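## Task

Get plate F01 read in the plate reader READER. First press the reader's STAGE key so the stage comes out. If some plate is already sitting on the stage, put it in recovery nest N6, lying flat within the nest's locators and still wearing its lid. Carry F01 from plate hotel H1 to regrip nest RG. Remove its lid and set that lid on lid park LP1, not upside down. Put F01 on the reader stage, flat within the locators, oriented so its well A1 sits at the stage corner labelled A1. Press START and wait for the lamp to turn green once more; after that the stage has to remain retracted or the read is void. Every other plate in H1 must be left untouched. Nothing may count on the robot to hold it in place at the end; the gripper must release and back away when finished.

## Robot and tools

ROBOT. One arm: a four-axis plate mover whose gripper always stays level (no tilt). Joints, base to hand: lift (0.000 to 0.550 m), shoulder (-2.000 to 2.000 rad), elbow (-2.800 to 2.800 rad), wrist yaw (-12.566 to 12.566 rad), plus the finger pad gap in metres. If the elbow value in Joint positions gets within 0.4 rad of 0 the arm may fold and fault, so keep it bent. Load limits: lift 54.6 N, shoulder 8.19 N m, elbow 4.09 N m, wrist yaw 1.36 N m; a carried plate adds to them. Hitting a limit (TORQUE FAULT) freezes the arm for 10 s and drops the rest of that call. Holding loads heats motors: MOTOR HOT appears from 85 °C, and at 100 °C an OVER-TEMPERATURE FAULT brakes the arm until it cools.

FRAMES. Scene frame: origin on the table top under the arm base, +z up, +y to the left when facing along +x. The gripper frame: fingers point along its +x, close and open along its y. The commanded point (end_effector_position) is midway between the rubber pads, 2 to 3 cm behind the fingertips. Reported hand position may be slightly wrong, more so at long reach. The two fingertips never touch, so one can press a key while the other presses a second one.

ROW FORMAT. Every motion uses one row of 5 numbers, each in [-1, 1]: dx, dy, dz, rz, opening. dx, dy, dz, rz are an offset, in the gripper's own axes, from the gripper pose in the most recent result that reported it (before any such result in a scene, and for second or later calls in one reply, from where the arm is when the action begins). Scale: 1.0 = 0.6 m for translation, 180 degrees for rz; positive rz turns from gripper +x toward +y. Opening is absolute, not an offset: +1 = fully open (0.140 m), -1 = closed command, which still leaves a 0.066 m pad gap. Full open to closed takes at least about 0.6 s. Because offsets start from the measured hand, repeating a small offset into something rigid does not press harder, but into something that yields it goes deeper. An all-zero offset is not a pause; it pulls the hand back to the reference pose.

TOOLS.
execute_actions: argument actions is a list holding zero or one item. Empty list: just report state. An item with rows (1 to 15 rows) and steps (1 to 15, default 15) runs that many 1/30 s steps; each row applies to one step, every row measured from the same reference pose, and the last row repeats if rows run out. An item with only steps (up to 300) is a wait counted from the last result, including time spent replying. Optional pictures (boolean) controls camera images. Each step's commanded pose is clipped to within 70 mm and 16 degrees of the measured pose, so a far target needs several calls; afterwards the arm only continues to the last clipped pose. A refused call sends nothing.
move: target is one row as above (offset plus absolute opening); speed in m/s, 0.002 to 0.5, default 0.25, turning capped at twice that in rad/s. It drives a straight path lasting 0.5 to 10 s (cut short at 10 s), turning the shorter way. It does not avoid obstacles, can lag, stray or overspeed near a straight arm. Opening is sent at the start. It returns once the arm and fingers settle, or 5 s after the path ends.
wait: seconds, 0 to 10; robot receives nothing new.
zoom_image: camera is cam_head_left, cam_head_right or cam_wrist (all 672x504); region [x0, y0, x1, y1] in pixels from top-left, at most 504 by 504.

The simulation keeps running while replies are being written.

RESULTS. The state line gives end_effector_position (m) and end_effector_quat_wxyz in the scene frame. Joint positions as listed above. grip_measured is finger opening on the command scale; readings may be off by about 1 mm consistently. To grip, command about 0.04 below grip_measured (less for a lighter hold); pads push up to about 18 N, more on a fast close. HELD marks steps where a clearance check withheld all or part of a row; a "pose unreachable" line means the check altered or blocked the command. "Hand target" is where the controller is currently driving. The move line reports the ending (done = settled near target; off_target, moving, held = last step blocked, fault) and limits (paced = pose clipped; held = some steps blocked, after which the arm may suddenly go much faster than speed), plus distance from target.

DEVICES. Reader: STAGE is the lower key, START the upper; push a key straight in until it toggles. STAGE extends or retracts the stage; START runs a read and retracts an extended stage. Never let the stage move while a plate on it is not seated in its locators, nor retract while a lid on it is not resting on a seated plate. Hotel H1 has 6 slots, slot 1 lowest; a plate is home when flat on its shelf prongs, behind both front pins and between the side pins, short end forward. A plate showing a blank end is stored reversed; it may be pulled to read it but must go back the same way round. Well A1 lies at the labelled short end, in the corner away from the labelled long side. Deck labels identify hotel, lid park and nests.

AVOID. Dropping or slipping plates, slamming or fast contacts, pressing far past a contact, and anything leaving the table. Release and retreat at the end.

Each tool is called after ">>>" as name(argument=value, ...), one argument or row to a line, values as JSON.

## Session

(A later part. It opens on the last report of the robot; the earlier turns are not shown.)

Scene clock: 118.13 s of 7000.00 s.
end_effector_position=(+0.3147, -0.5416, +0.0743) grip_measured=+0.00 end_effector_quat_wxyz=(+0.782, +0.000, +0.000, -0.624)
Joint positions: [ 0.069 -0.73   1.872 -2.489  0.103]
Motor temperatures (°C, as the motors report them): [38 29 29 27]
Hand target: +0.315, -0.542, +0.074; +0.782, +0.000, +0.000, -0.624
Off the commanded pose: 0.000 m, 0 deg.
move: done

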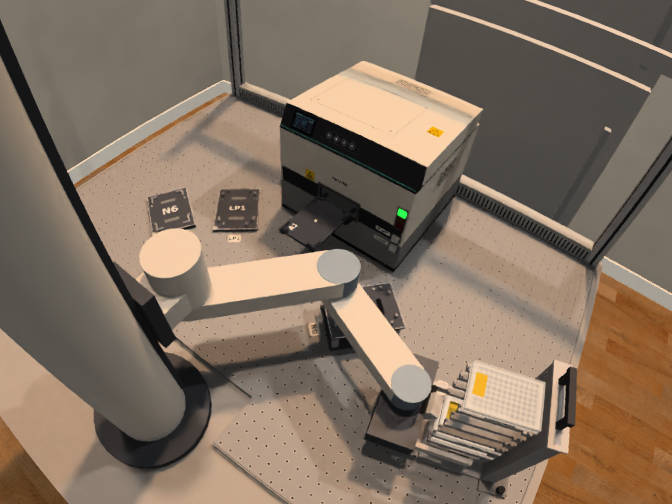

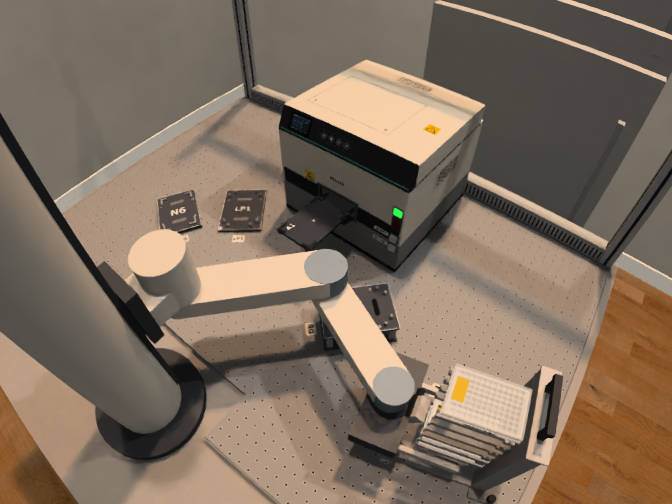

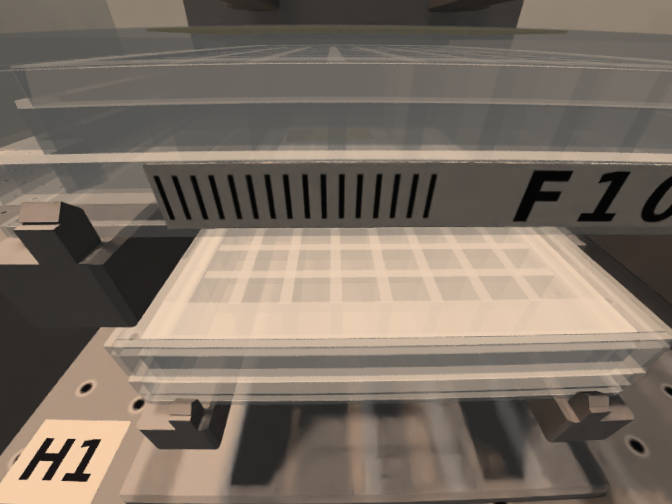

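>>> move(
  target=[0,0,0,0,-0.52],
)

>>> move(
  target=[0,0,0.011,0,-0.52],
  speed=0.02,
)

Scene clock: 126.40 s of 7000.00 s.
end_effector_position=(+0.3148, -0.5415, +0.0743) grip_measured=-0.47 end_effector_quat_wxyz=(+0.782, +0.000, +0.000, -0.624)
Joint positions: [ 0.069 -0.73   1.872 -2.488  0.086]
Motor temperatures (°C, as the motors report them): [38 29 29 27]
Hand target: +0.315, -0.542, +0.074; +0.782, +0.000, +0.000, -0.624
Off the commanded pose: 0.000 m, 0 deg.
After step 90, 4.57 s passed at rest.
move: done

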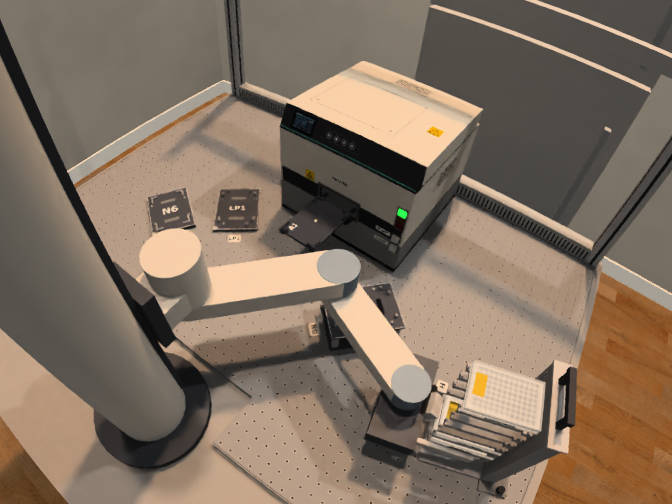

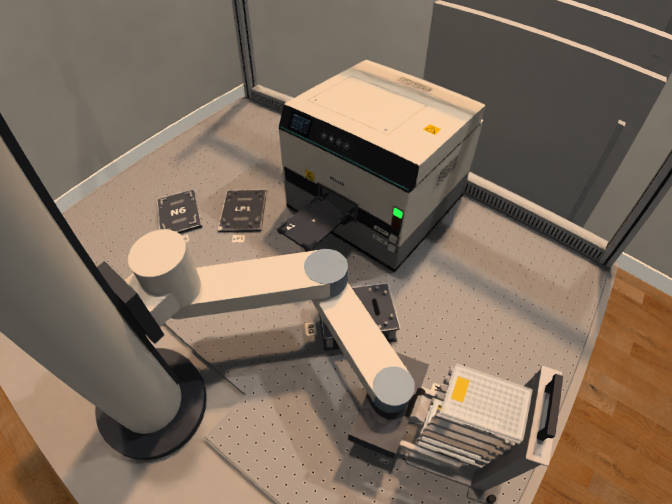

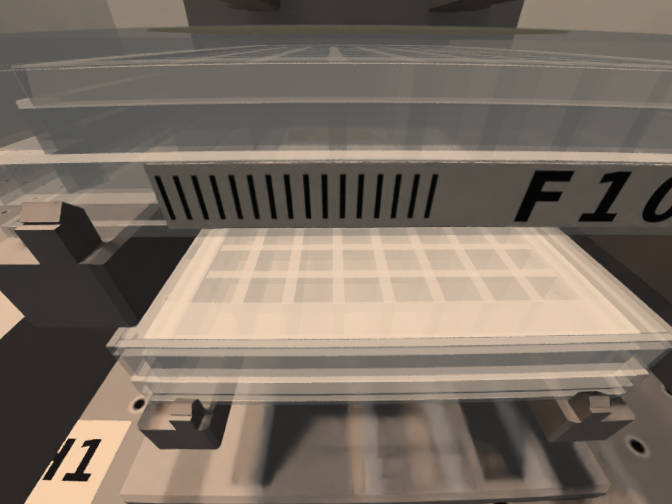

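Scene clock: 127.10 s of 7000.00 s.
end_effector_position=(+0.3149, -0.5415, +0.0809) grip_measured=-0.47 end_effector_quat_wxyz=(+0.782, +0.000, +0.000, -0.623)
Joint positions: [ 0.076 -0.73   1.872 -2.488  0.086]
Motor temperatures (°C, as the motors report them): [38 29 29 27]
Hand target: +0.315, -0.542, +0.081; +0.782, +0.000, +0.000, -0.624
Off the commanded pose: 0.000 m, 0 deg.
move: done

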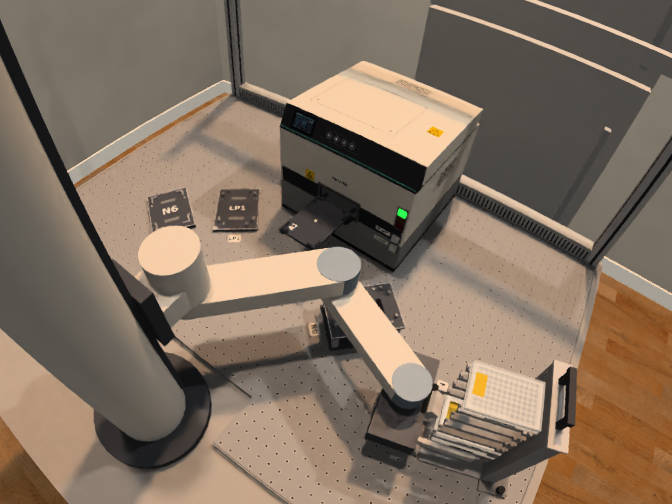

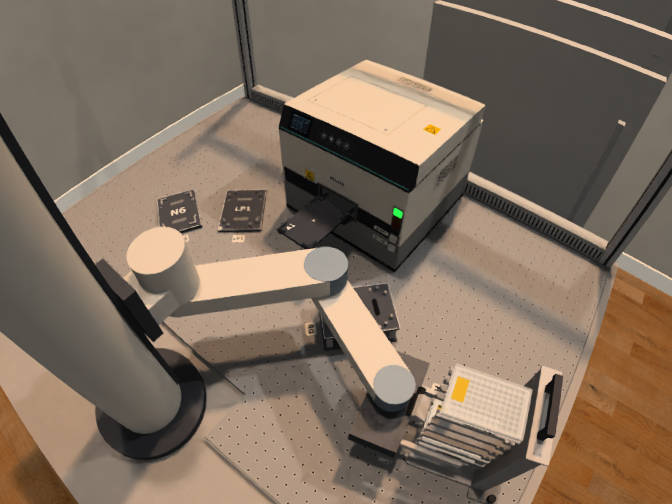

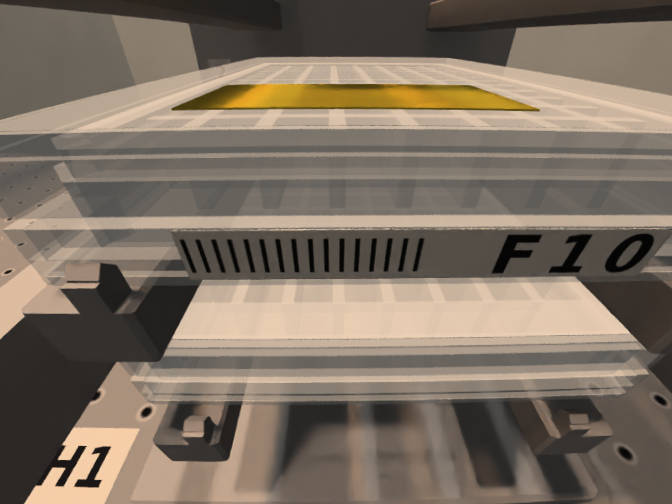

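>>> move(
  target=[-0.19,0,0.002,0,-0.52],
  speed=0.08,
)

Scene clock: 131.00 s of 7000.00 s.
end_effector_position=(+0.2894, -0.4304, +0.0820) grip_measured=-0.47 end_effector_quat_wxyz=(+0.782, +0.000, +0.000, -0.624)
Joint positions: [ 0.077 -0.454  1.247 -2.14   0.086]
Motor temperatures (°C, as the motors report them): [38 29 29 27]
Hand target: +0.290, -0.430, +0.082; +0.782, +0.000, +0.000, -0.623
Off the commanded pose: 0.000 m, 0 deg.
move: done

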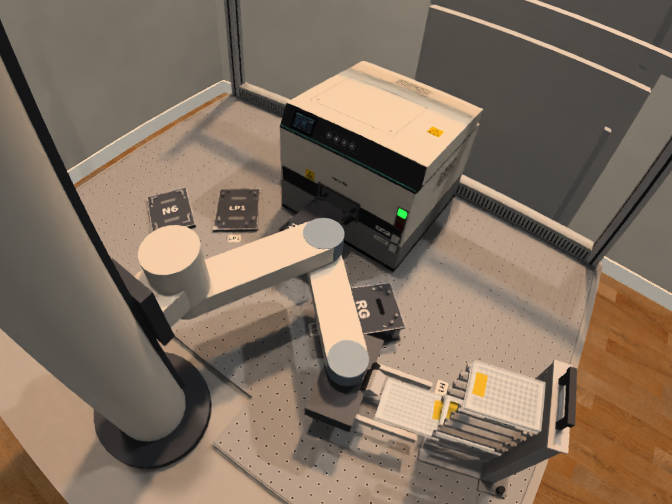

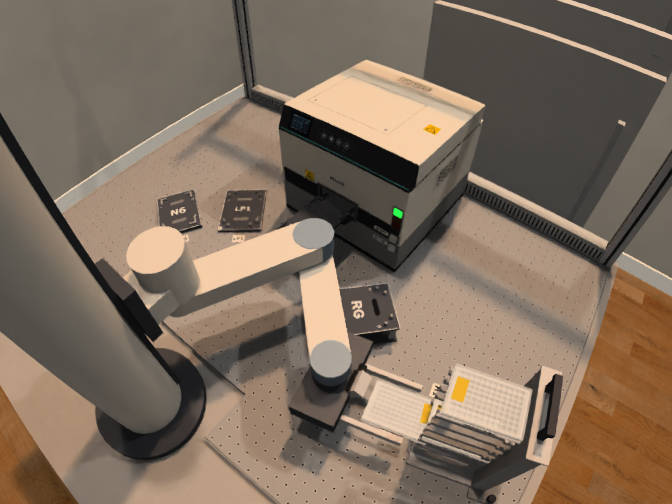

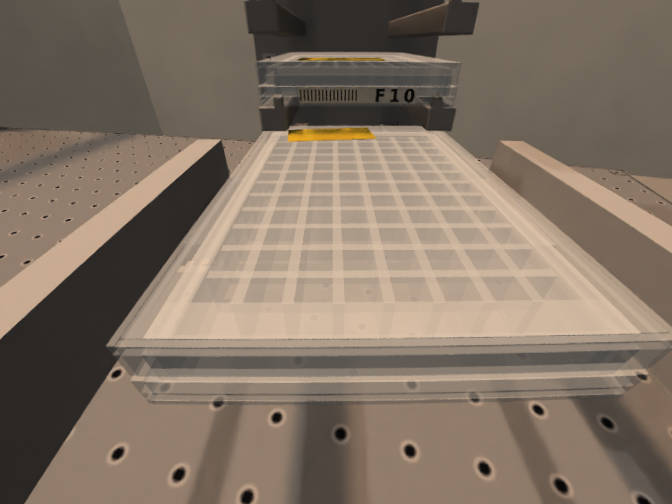

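>>> move(
  target=[-0.048,0,0,0,-0.52],
  speed=0.03,
)

Scene clock: 138.37 s of 7000.00 s.
end_effector_position=(+0.2829, -0.4023, +0.0820) grip_measured=-0.47 end_effector_quat_wxyz=(+0.782, +0.000, +0.000, -0.624)
Joint positions: [ 0.077 -0.398  1.112 -2.062  0.086]
Motor temperatures (°C, as the motors report them): [38 29 29 27]
Hand target: +0.283, -0.402, +0.082; +0.782, +0.000, +0.000, -0.624
Off the commanded pose: 0.000 m, 0 deg.
After step 90, 3.17 s passed at rest.
move: done

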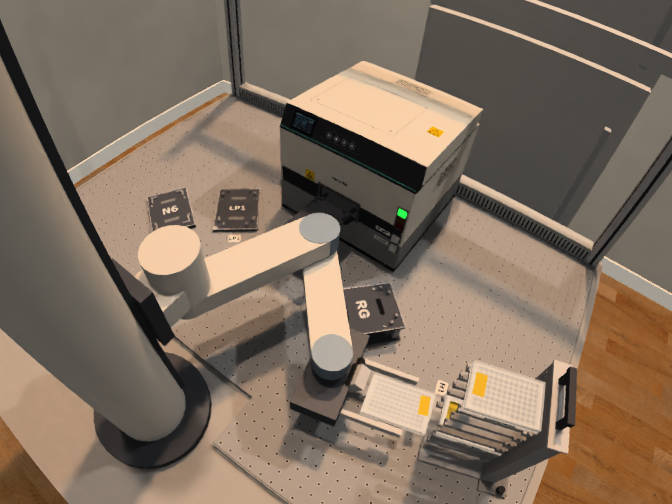

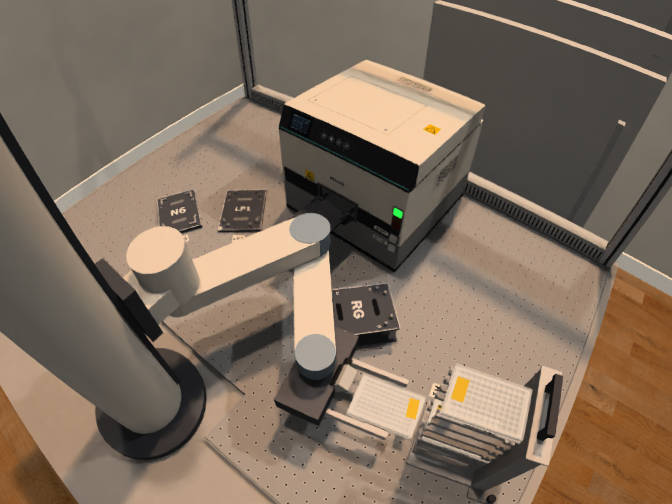

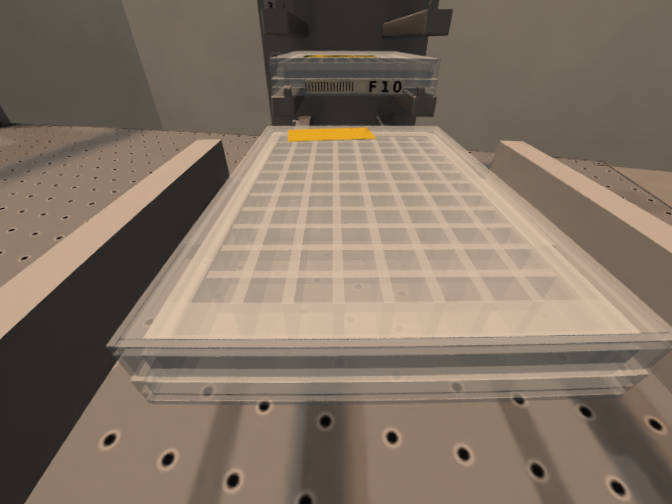

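>>> move(
  target=[-0.02,0,0.06,0,-0.52],
  speed=0.1,
)

>>> move(
  target=[-0.2045,0.3055,0,0.1844,-0.52],
  speed=0.2,
)

Scene clock: 162.57 s of 7000.00 s.
end_effector_position=(+0.2801, -0.3906, +0.1180) grip_measured=-0.47 end_effector_quat_wxyz=(+0.781, +0.000, +0.000, -0.624)
Joint positions: [ 0.113 -0.376  1.058 -2.03   0.086]
Motor temperatures (°C, as the motors report them): [38 29 29 27]
Hand target: +0.280, -0.391, +0.118; +0.782, +0.000, +0.000, -0.624
Off the commanded pose: 0.000 m, 0 deg.
After step 90, 20.47 s passed at rest.
move: done

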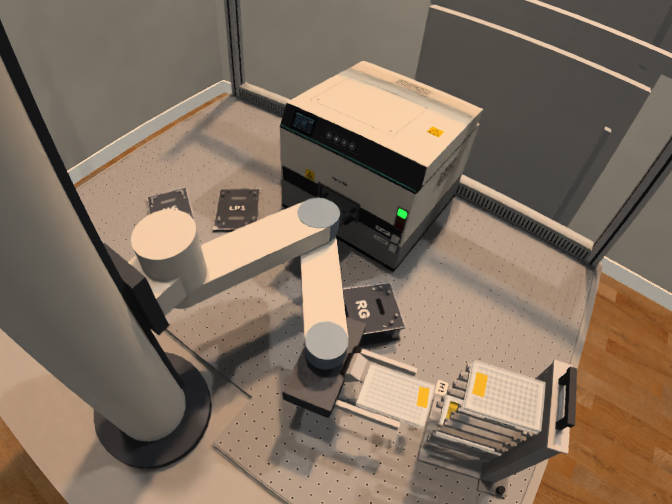

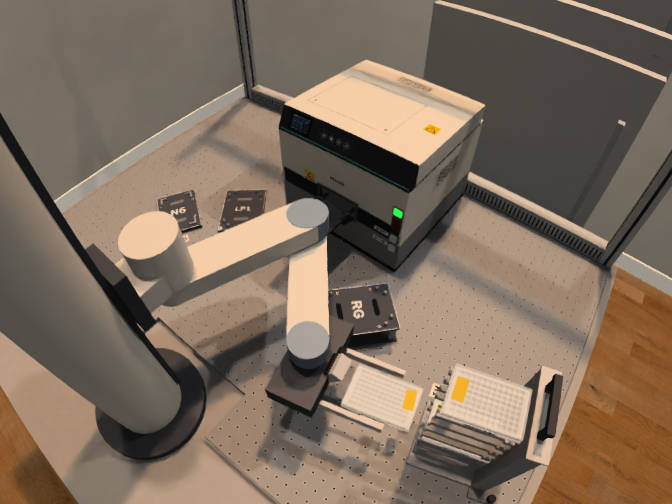

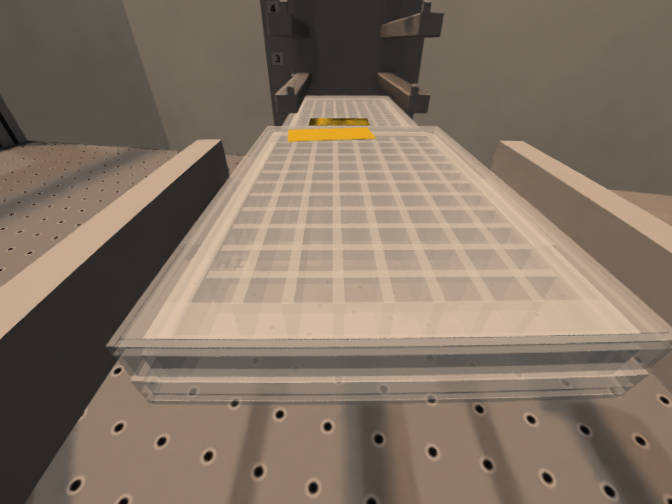

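Scene clock: 164.33 s of 7000.00 s.
end_effector_position=(+0.4318, -0.2303, +0.1180) grip_measured=-0.47 end_effector_quat_wxyz=(+0.927, +0.000, +0.000, -0.375)
Joint positions: [ 0.113  0.286  0.797 -1.851  0.086]
Motor temperatures (°C, as the motors report them): [38 29 29 27]
Hand target: +0.432, -0.230, +0.118; +0.927, +0.000, +0.000, -0.375
Off the commanded pose: 0.000 m, 0 deg.
move: done

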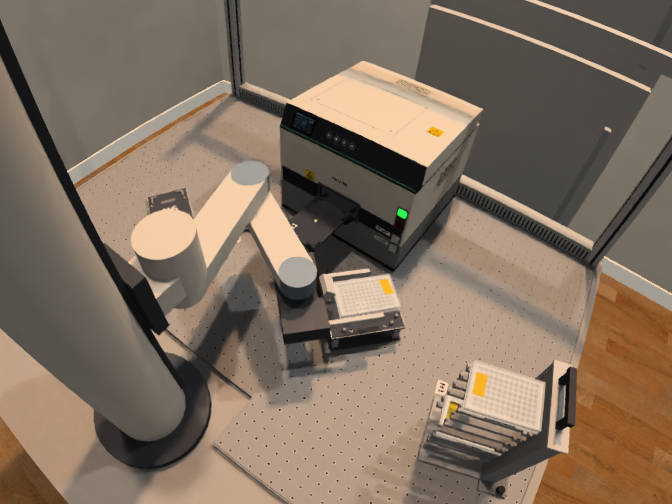

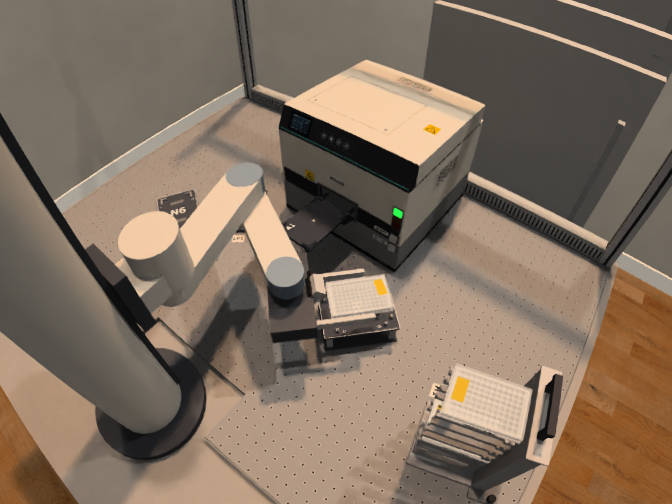

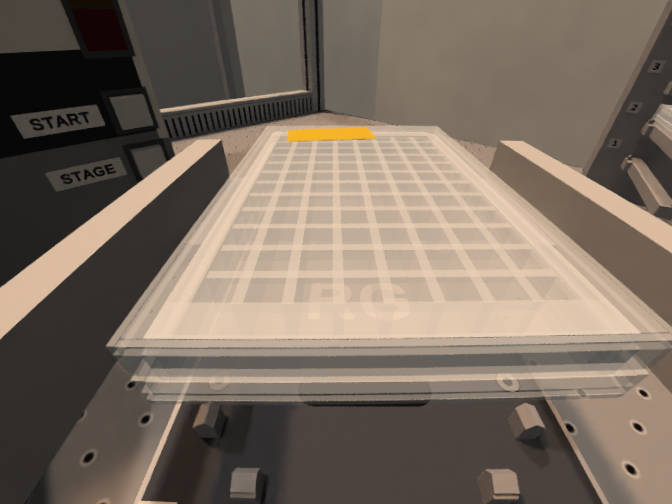

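>>> move(
  target=[0,0,-0.053,0,-0.52],
  speed=0.06,
)

Scene clock: 171.13 s of 7000.00 s.
end_effector_position=(+0.4318, -0.2304, +0.0862) grip_measured=-0.47 end_effector_quat_wxyz=(+0.927, +0.000, +0.000, -0.375)
Joint positions: [ 0.081  0.286  0.797 -1.851  0.086]
Motor temperatures (°C, as the motors report them): [38 29 29 27]
Hand target: +0.432, -0.230, +0.086; +0.927, +0.000, +0.000, -0.375
Off the commanded pose: 0.000 m, 0 deg.
After step 90, 3.00 s passed at rest.
move: done

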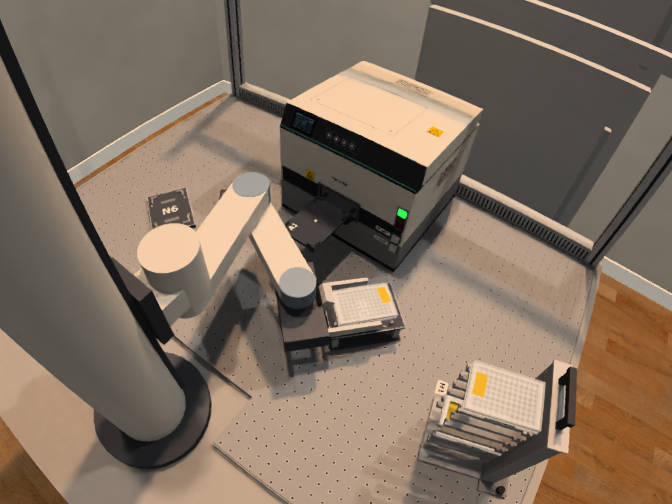

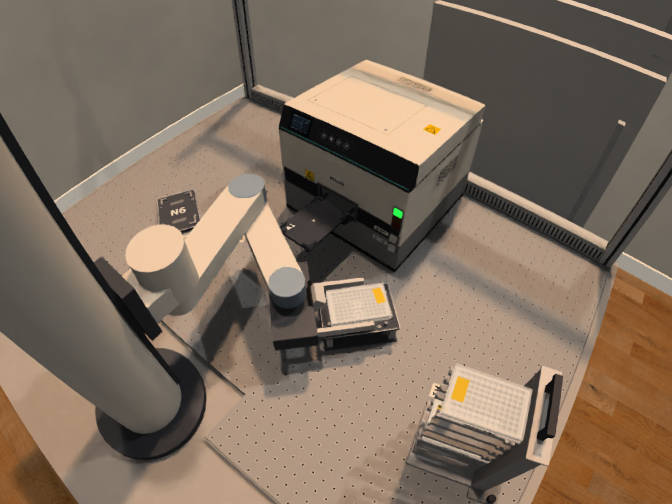

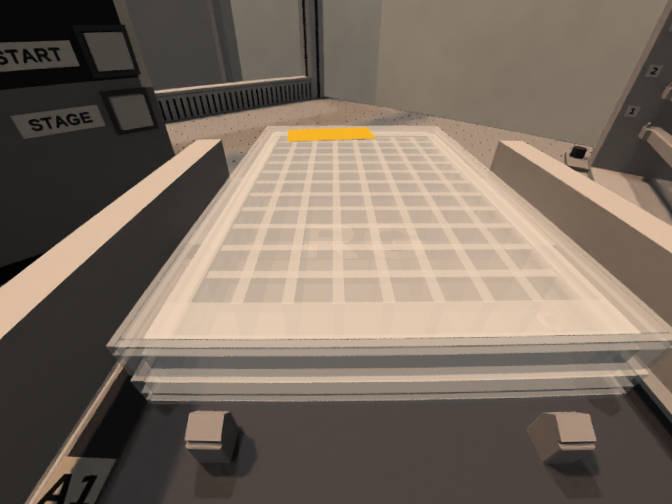

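>>> move(
  target=[0,0,-0.0115,0,-0.52],
  speed=0.015,
)

Scene clock: 180.10 s of 7000.00 s.
end_effector_position=(+0.4311, -0.2307, +0.0793) grip_measured=-0.47 end_effector_quat_wxyz=(+0.926, +0.000, +0.000, -0.377)
Joint positions: [ 0.074  0.285  0.796 -1.853  0.086]
Motor temperatures (°C, as the motors report them): [38 29 29 27]
Hand target: +0.432, -0.230, +0.079; +0.927, +0.000, +0.000, -0.375
Off the commanded pose: 0.001 m, 0 deg.
After step 90, 5.27 s passed at rest.
move: done

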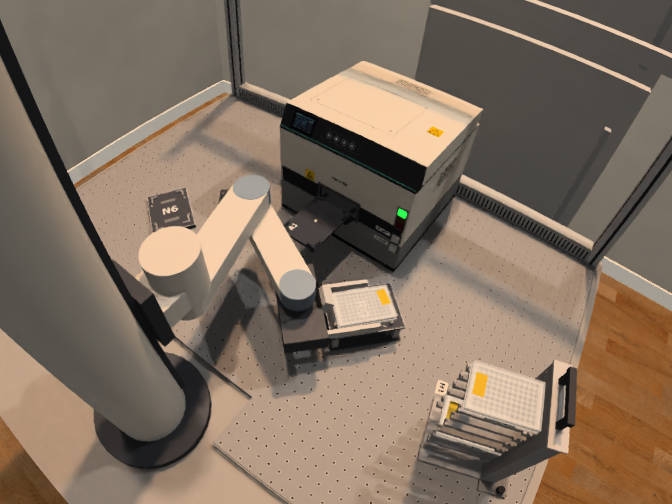

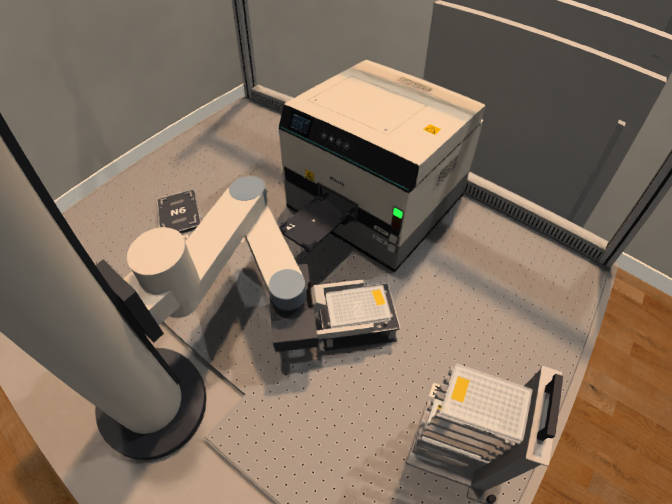

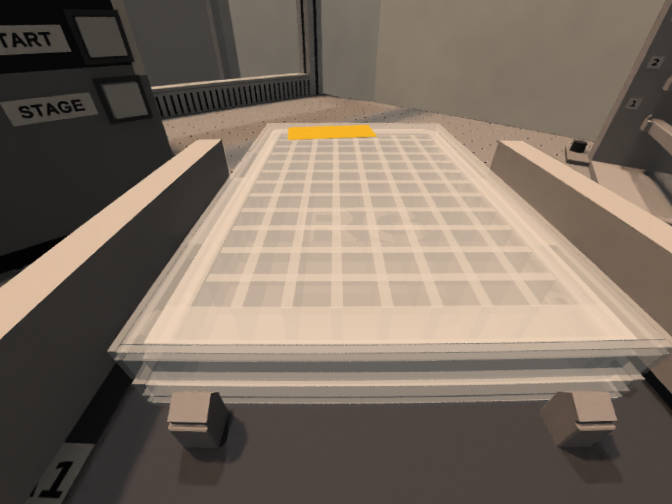

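>>> move(
  target=[-0.002,-0.0006,0.0005,-0.002,-0.52],
  speed=0.01,
)

>>> move(
  target=[0,0,-0.004,0,-0.52],
  speed=0.008,
)

Scene clock: 184.40 s of 7000.00 s.
end_effector_position=(+0.4306, -0.2304, +0.0796) grip_measured=-0.47 end_effector_quat_wxyz=(+0.925, +0.000, +0.000, -0.379)
Joint positions: [ 0.075  0.289  0.794 -1.86   0.086]
Motor temperatures (°C, as the motors report them): [38 29 29 27]
Hand target: +0.430, -0.230, +0.080; +0.925, +0.000, +0.000, -0.379
Off the commanded pose: 0.001 m, 0 deg.
After step 90, 0.60 s passed at rest.
move: done

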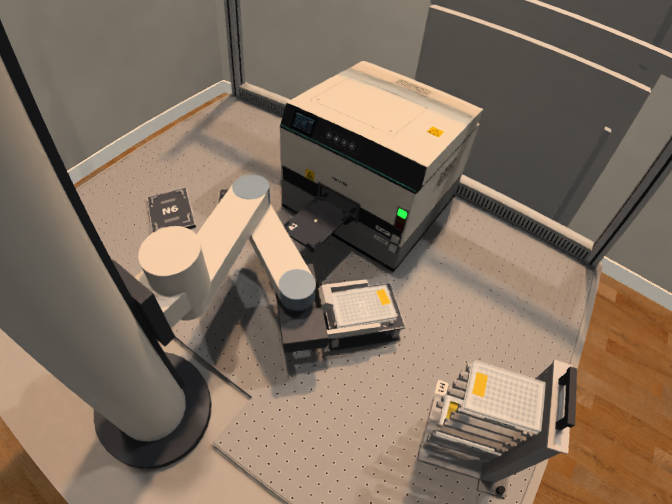

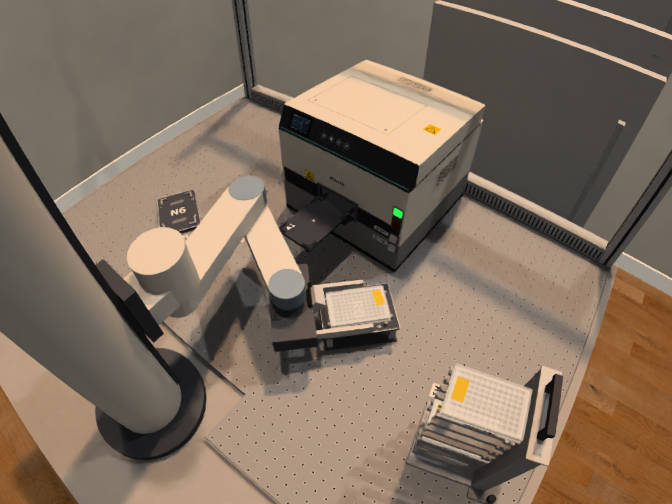

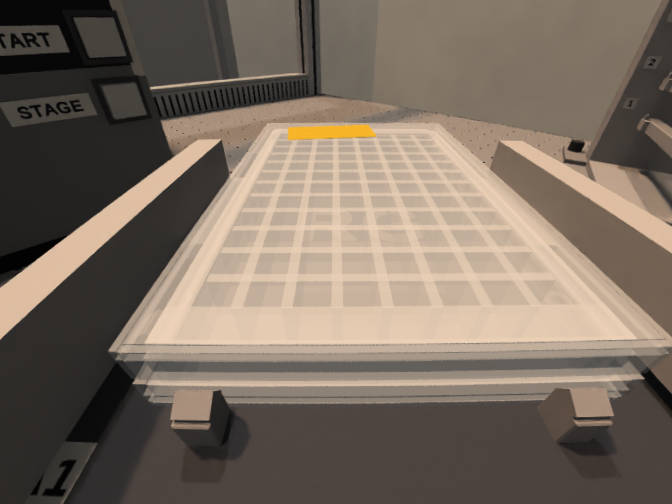

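Scene clock: 185.10 s of 7000.00 s.
end_effector_position=(+0.4307, -0.2305, +0.0772) grip_measured=-0.47 end_effector_quat_wxyz=(+0.925, +0.000, +0.000, -0.379)
Joint positions: [ 0.072  0.289  0.794 -1.861  0.086]
Motor temperatures (°C, as the motors report them): [38 29 29 27]
Hand target: +0.431, -0.230, +0.077; +0.925, +0.000, +0.000, -0.379
Off the commanded pose: 0.000 m, 0 deg.
move: done

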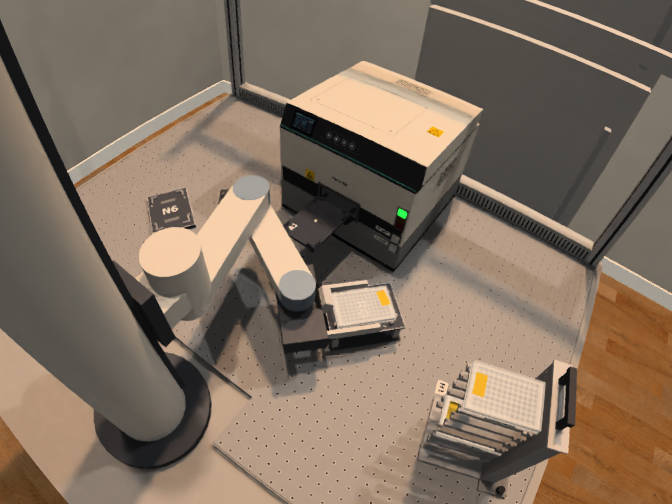

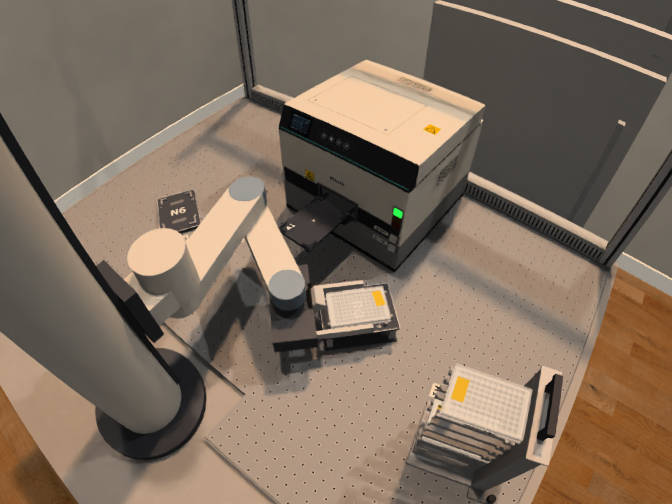

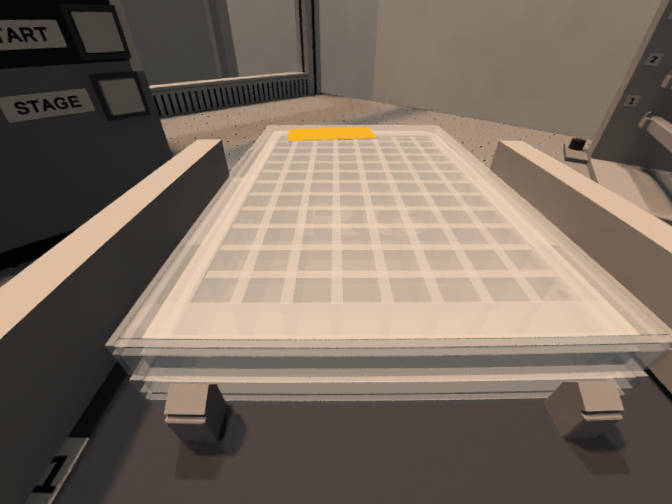

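>>> move(
  target=[0,0,-0.002,0,-0.52],
  speed=0.006,
)

Scene clock: 189.40 s of 7000.00 s.
end_effector_position=(+0.4307, -0.2305, +0.0766) grip_measured=-0.47 end_effector_quat_wxyz=(+0.925, +0.000, +0.000, -0.379)
Joint positions: [ 0.072  0.289  0.794 -1.86   0.086]
Motor temperatures (°C, as the motors report them): [38 29 29 27]
Hand target: +0.431, -0.230, +0.076; +0.925, +0.000, +0.000, -0.379
Off the commanded pose: 0.001 m, 0 deg.
After step 90, 0.60 s passed at rest.
move: done

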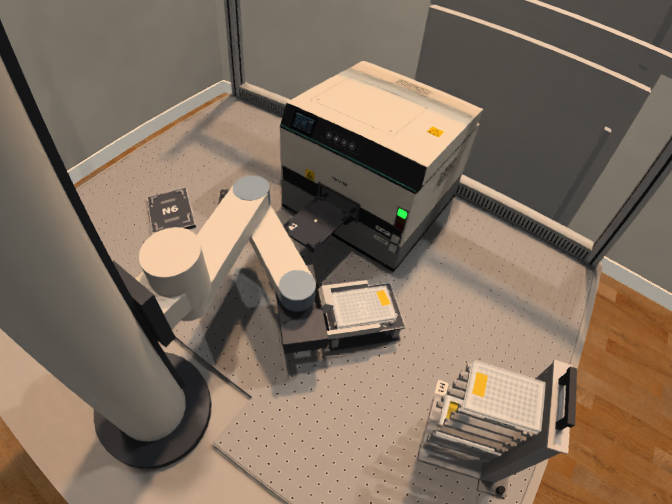

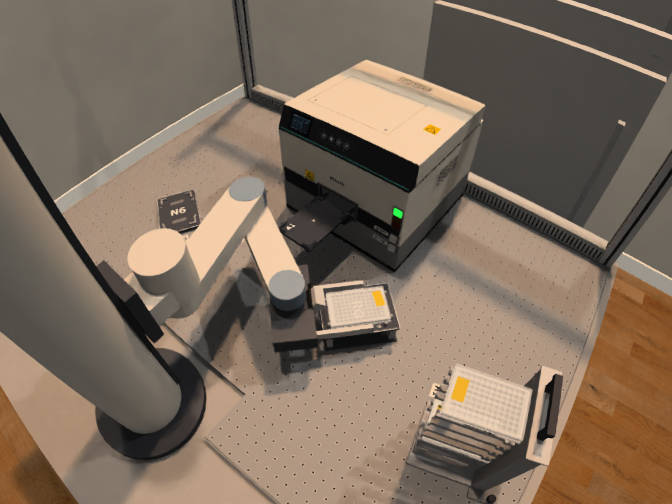

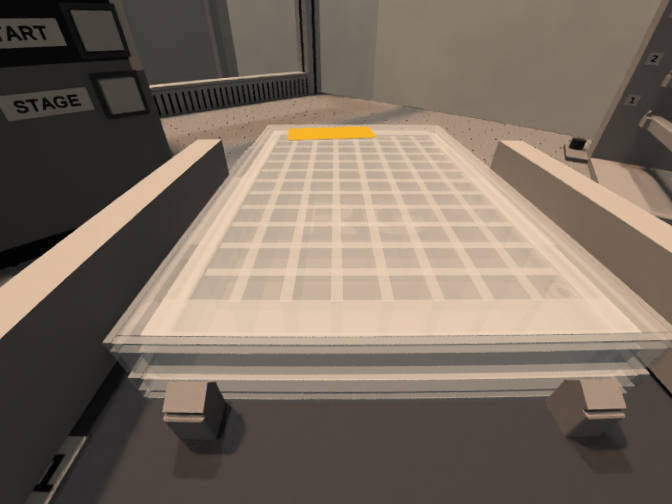

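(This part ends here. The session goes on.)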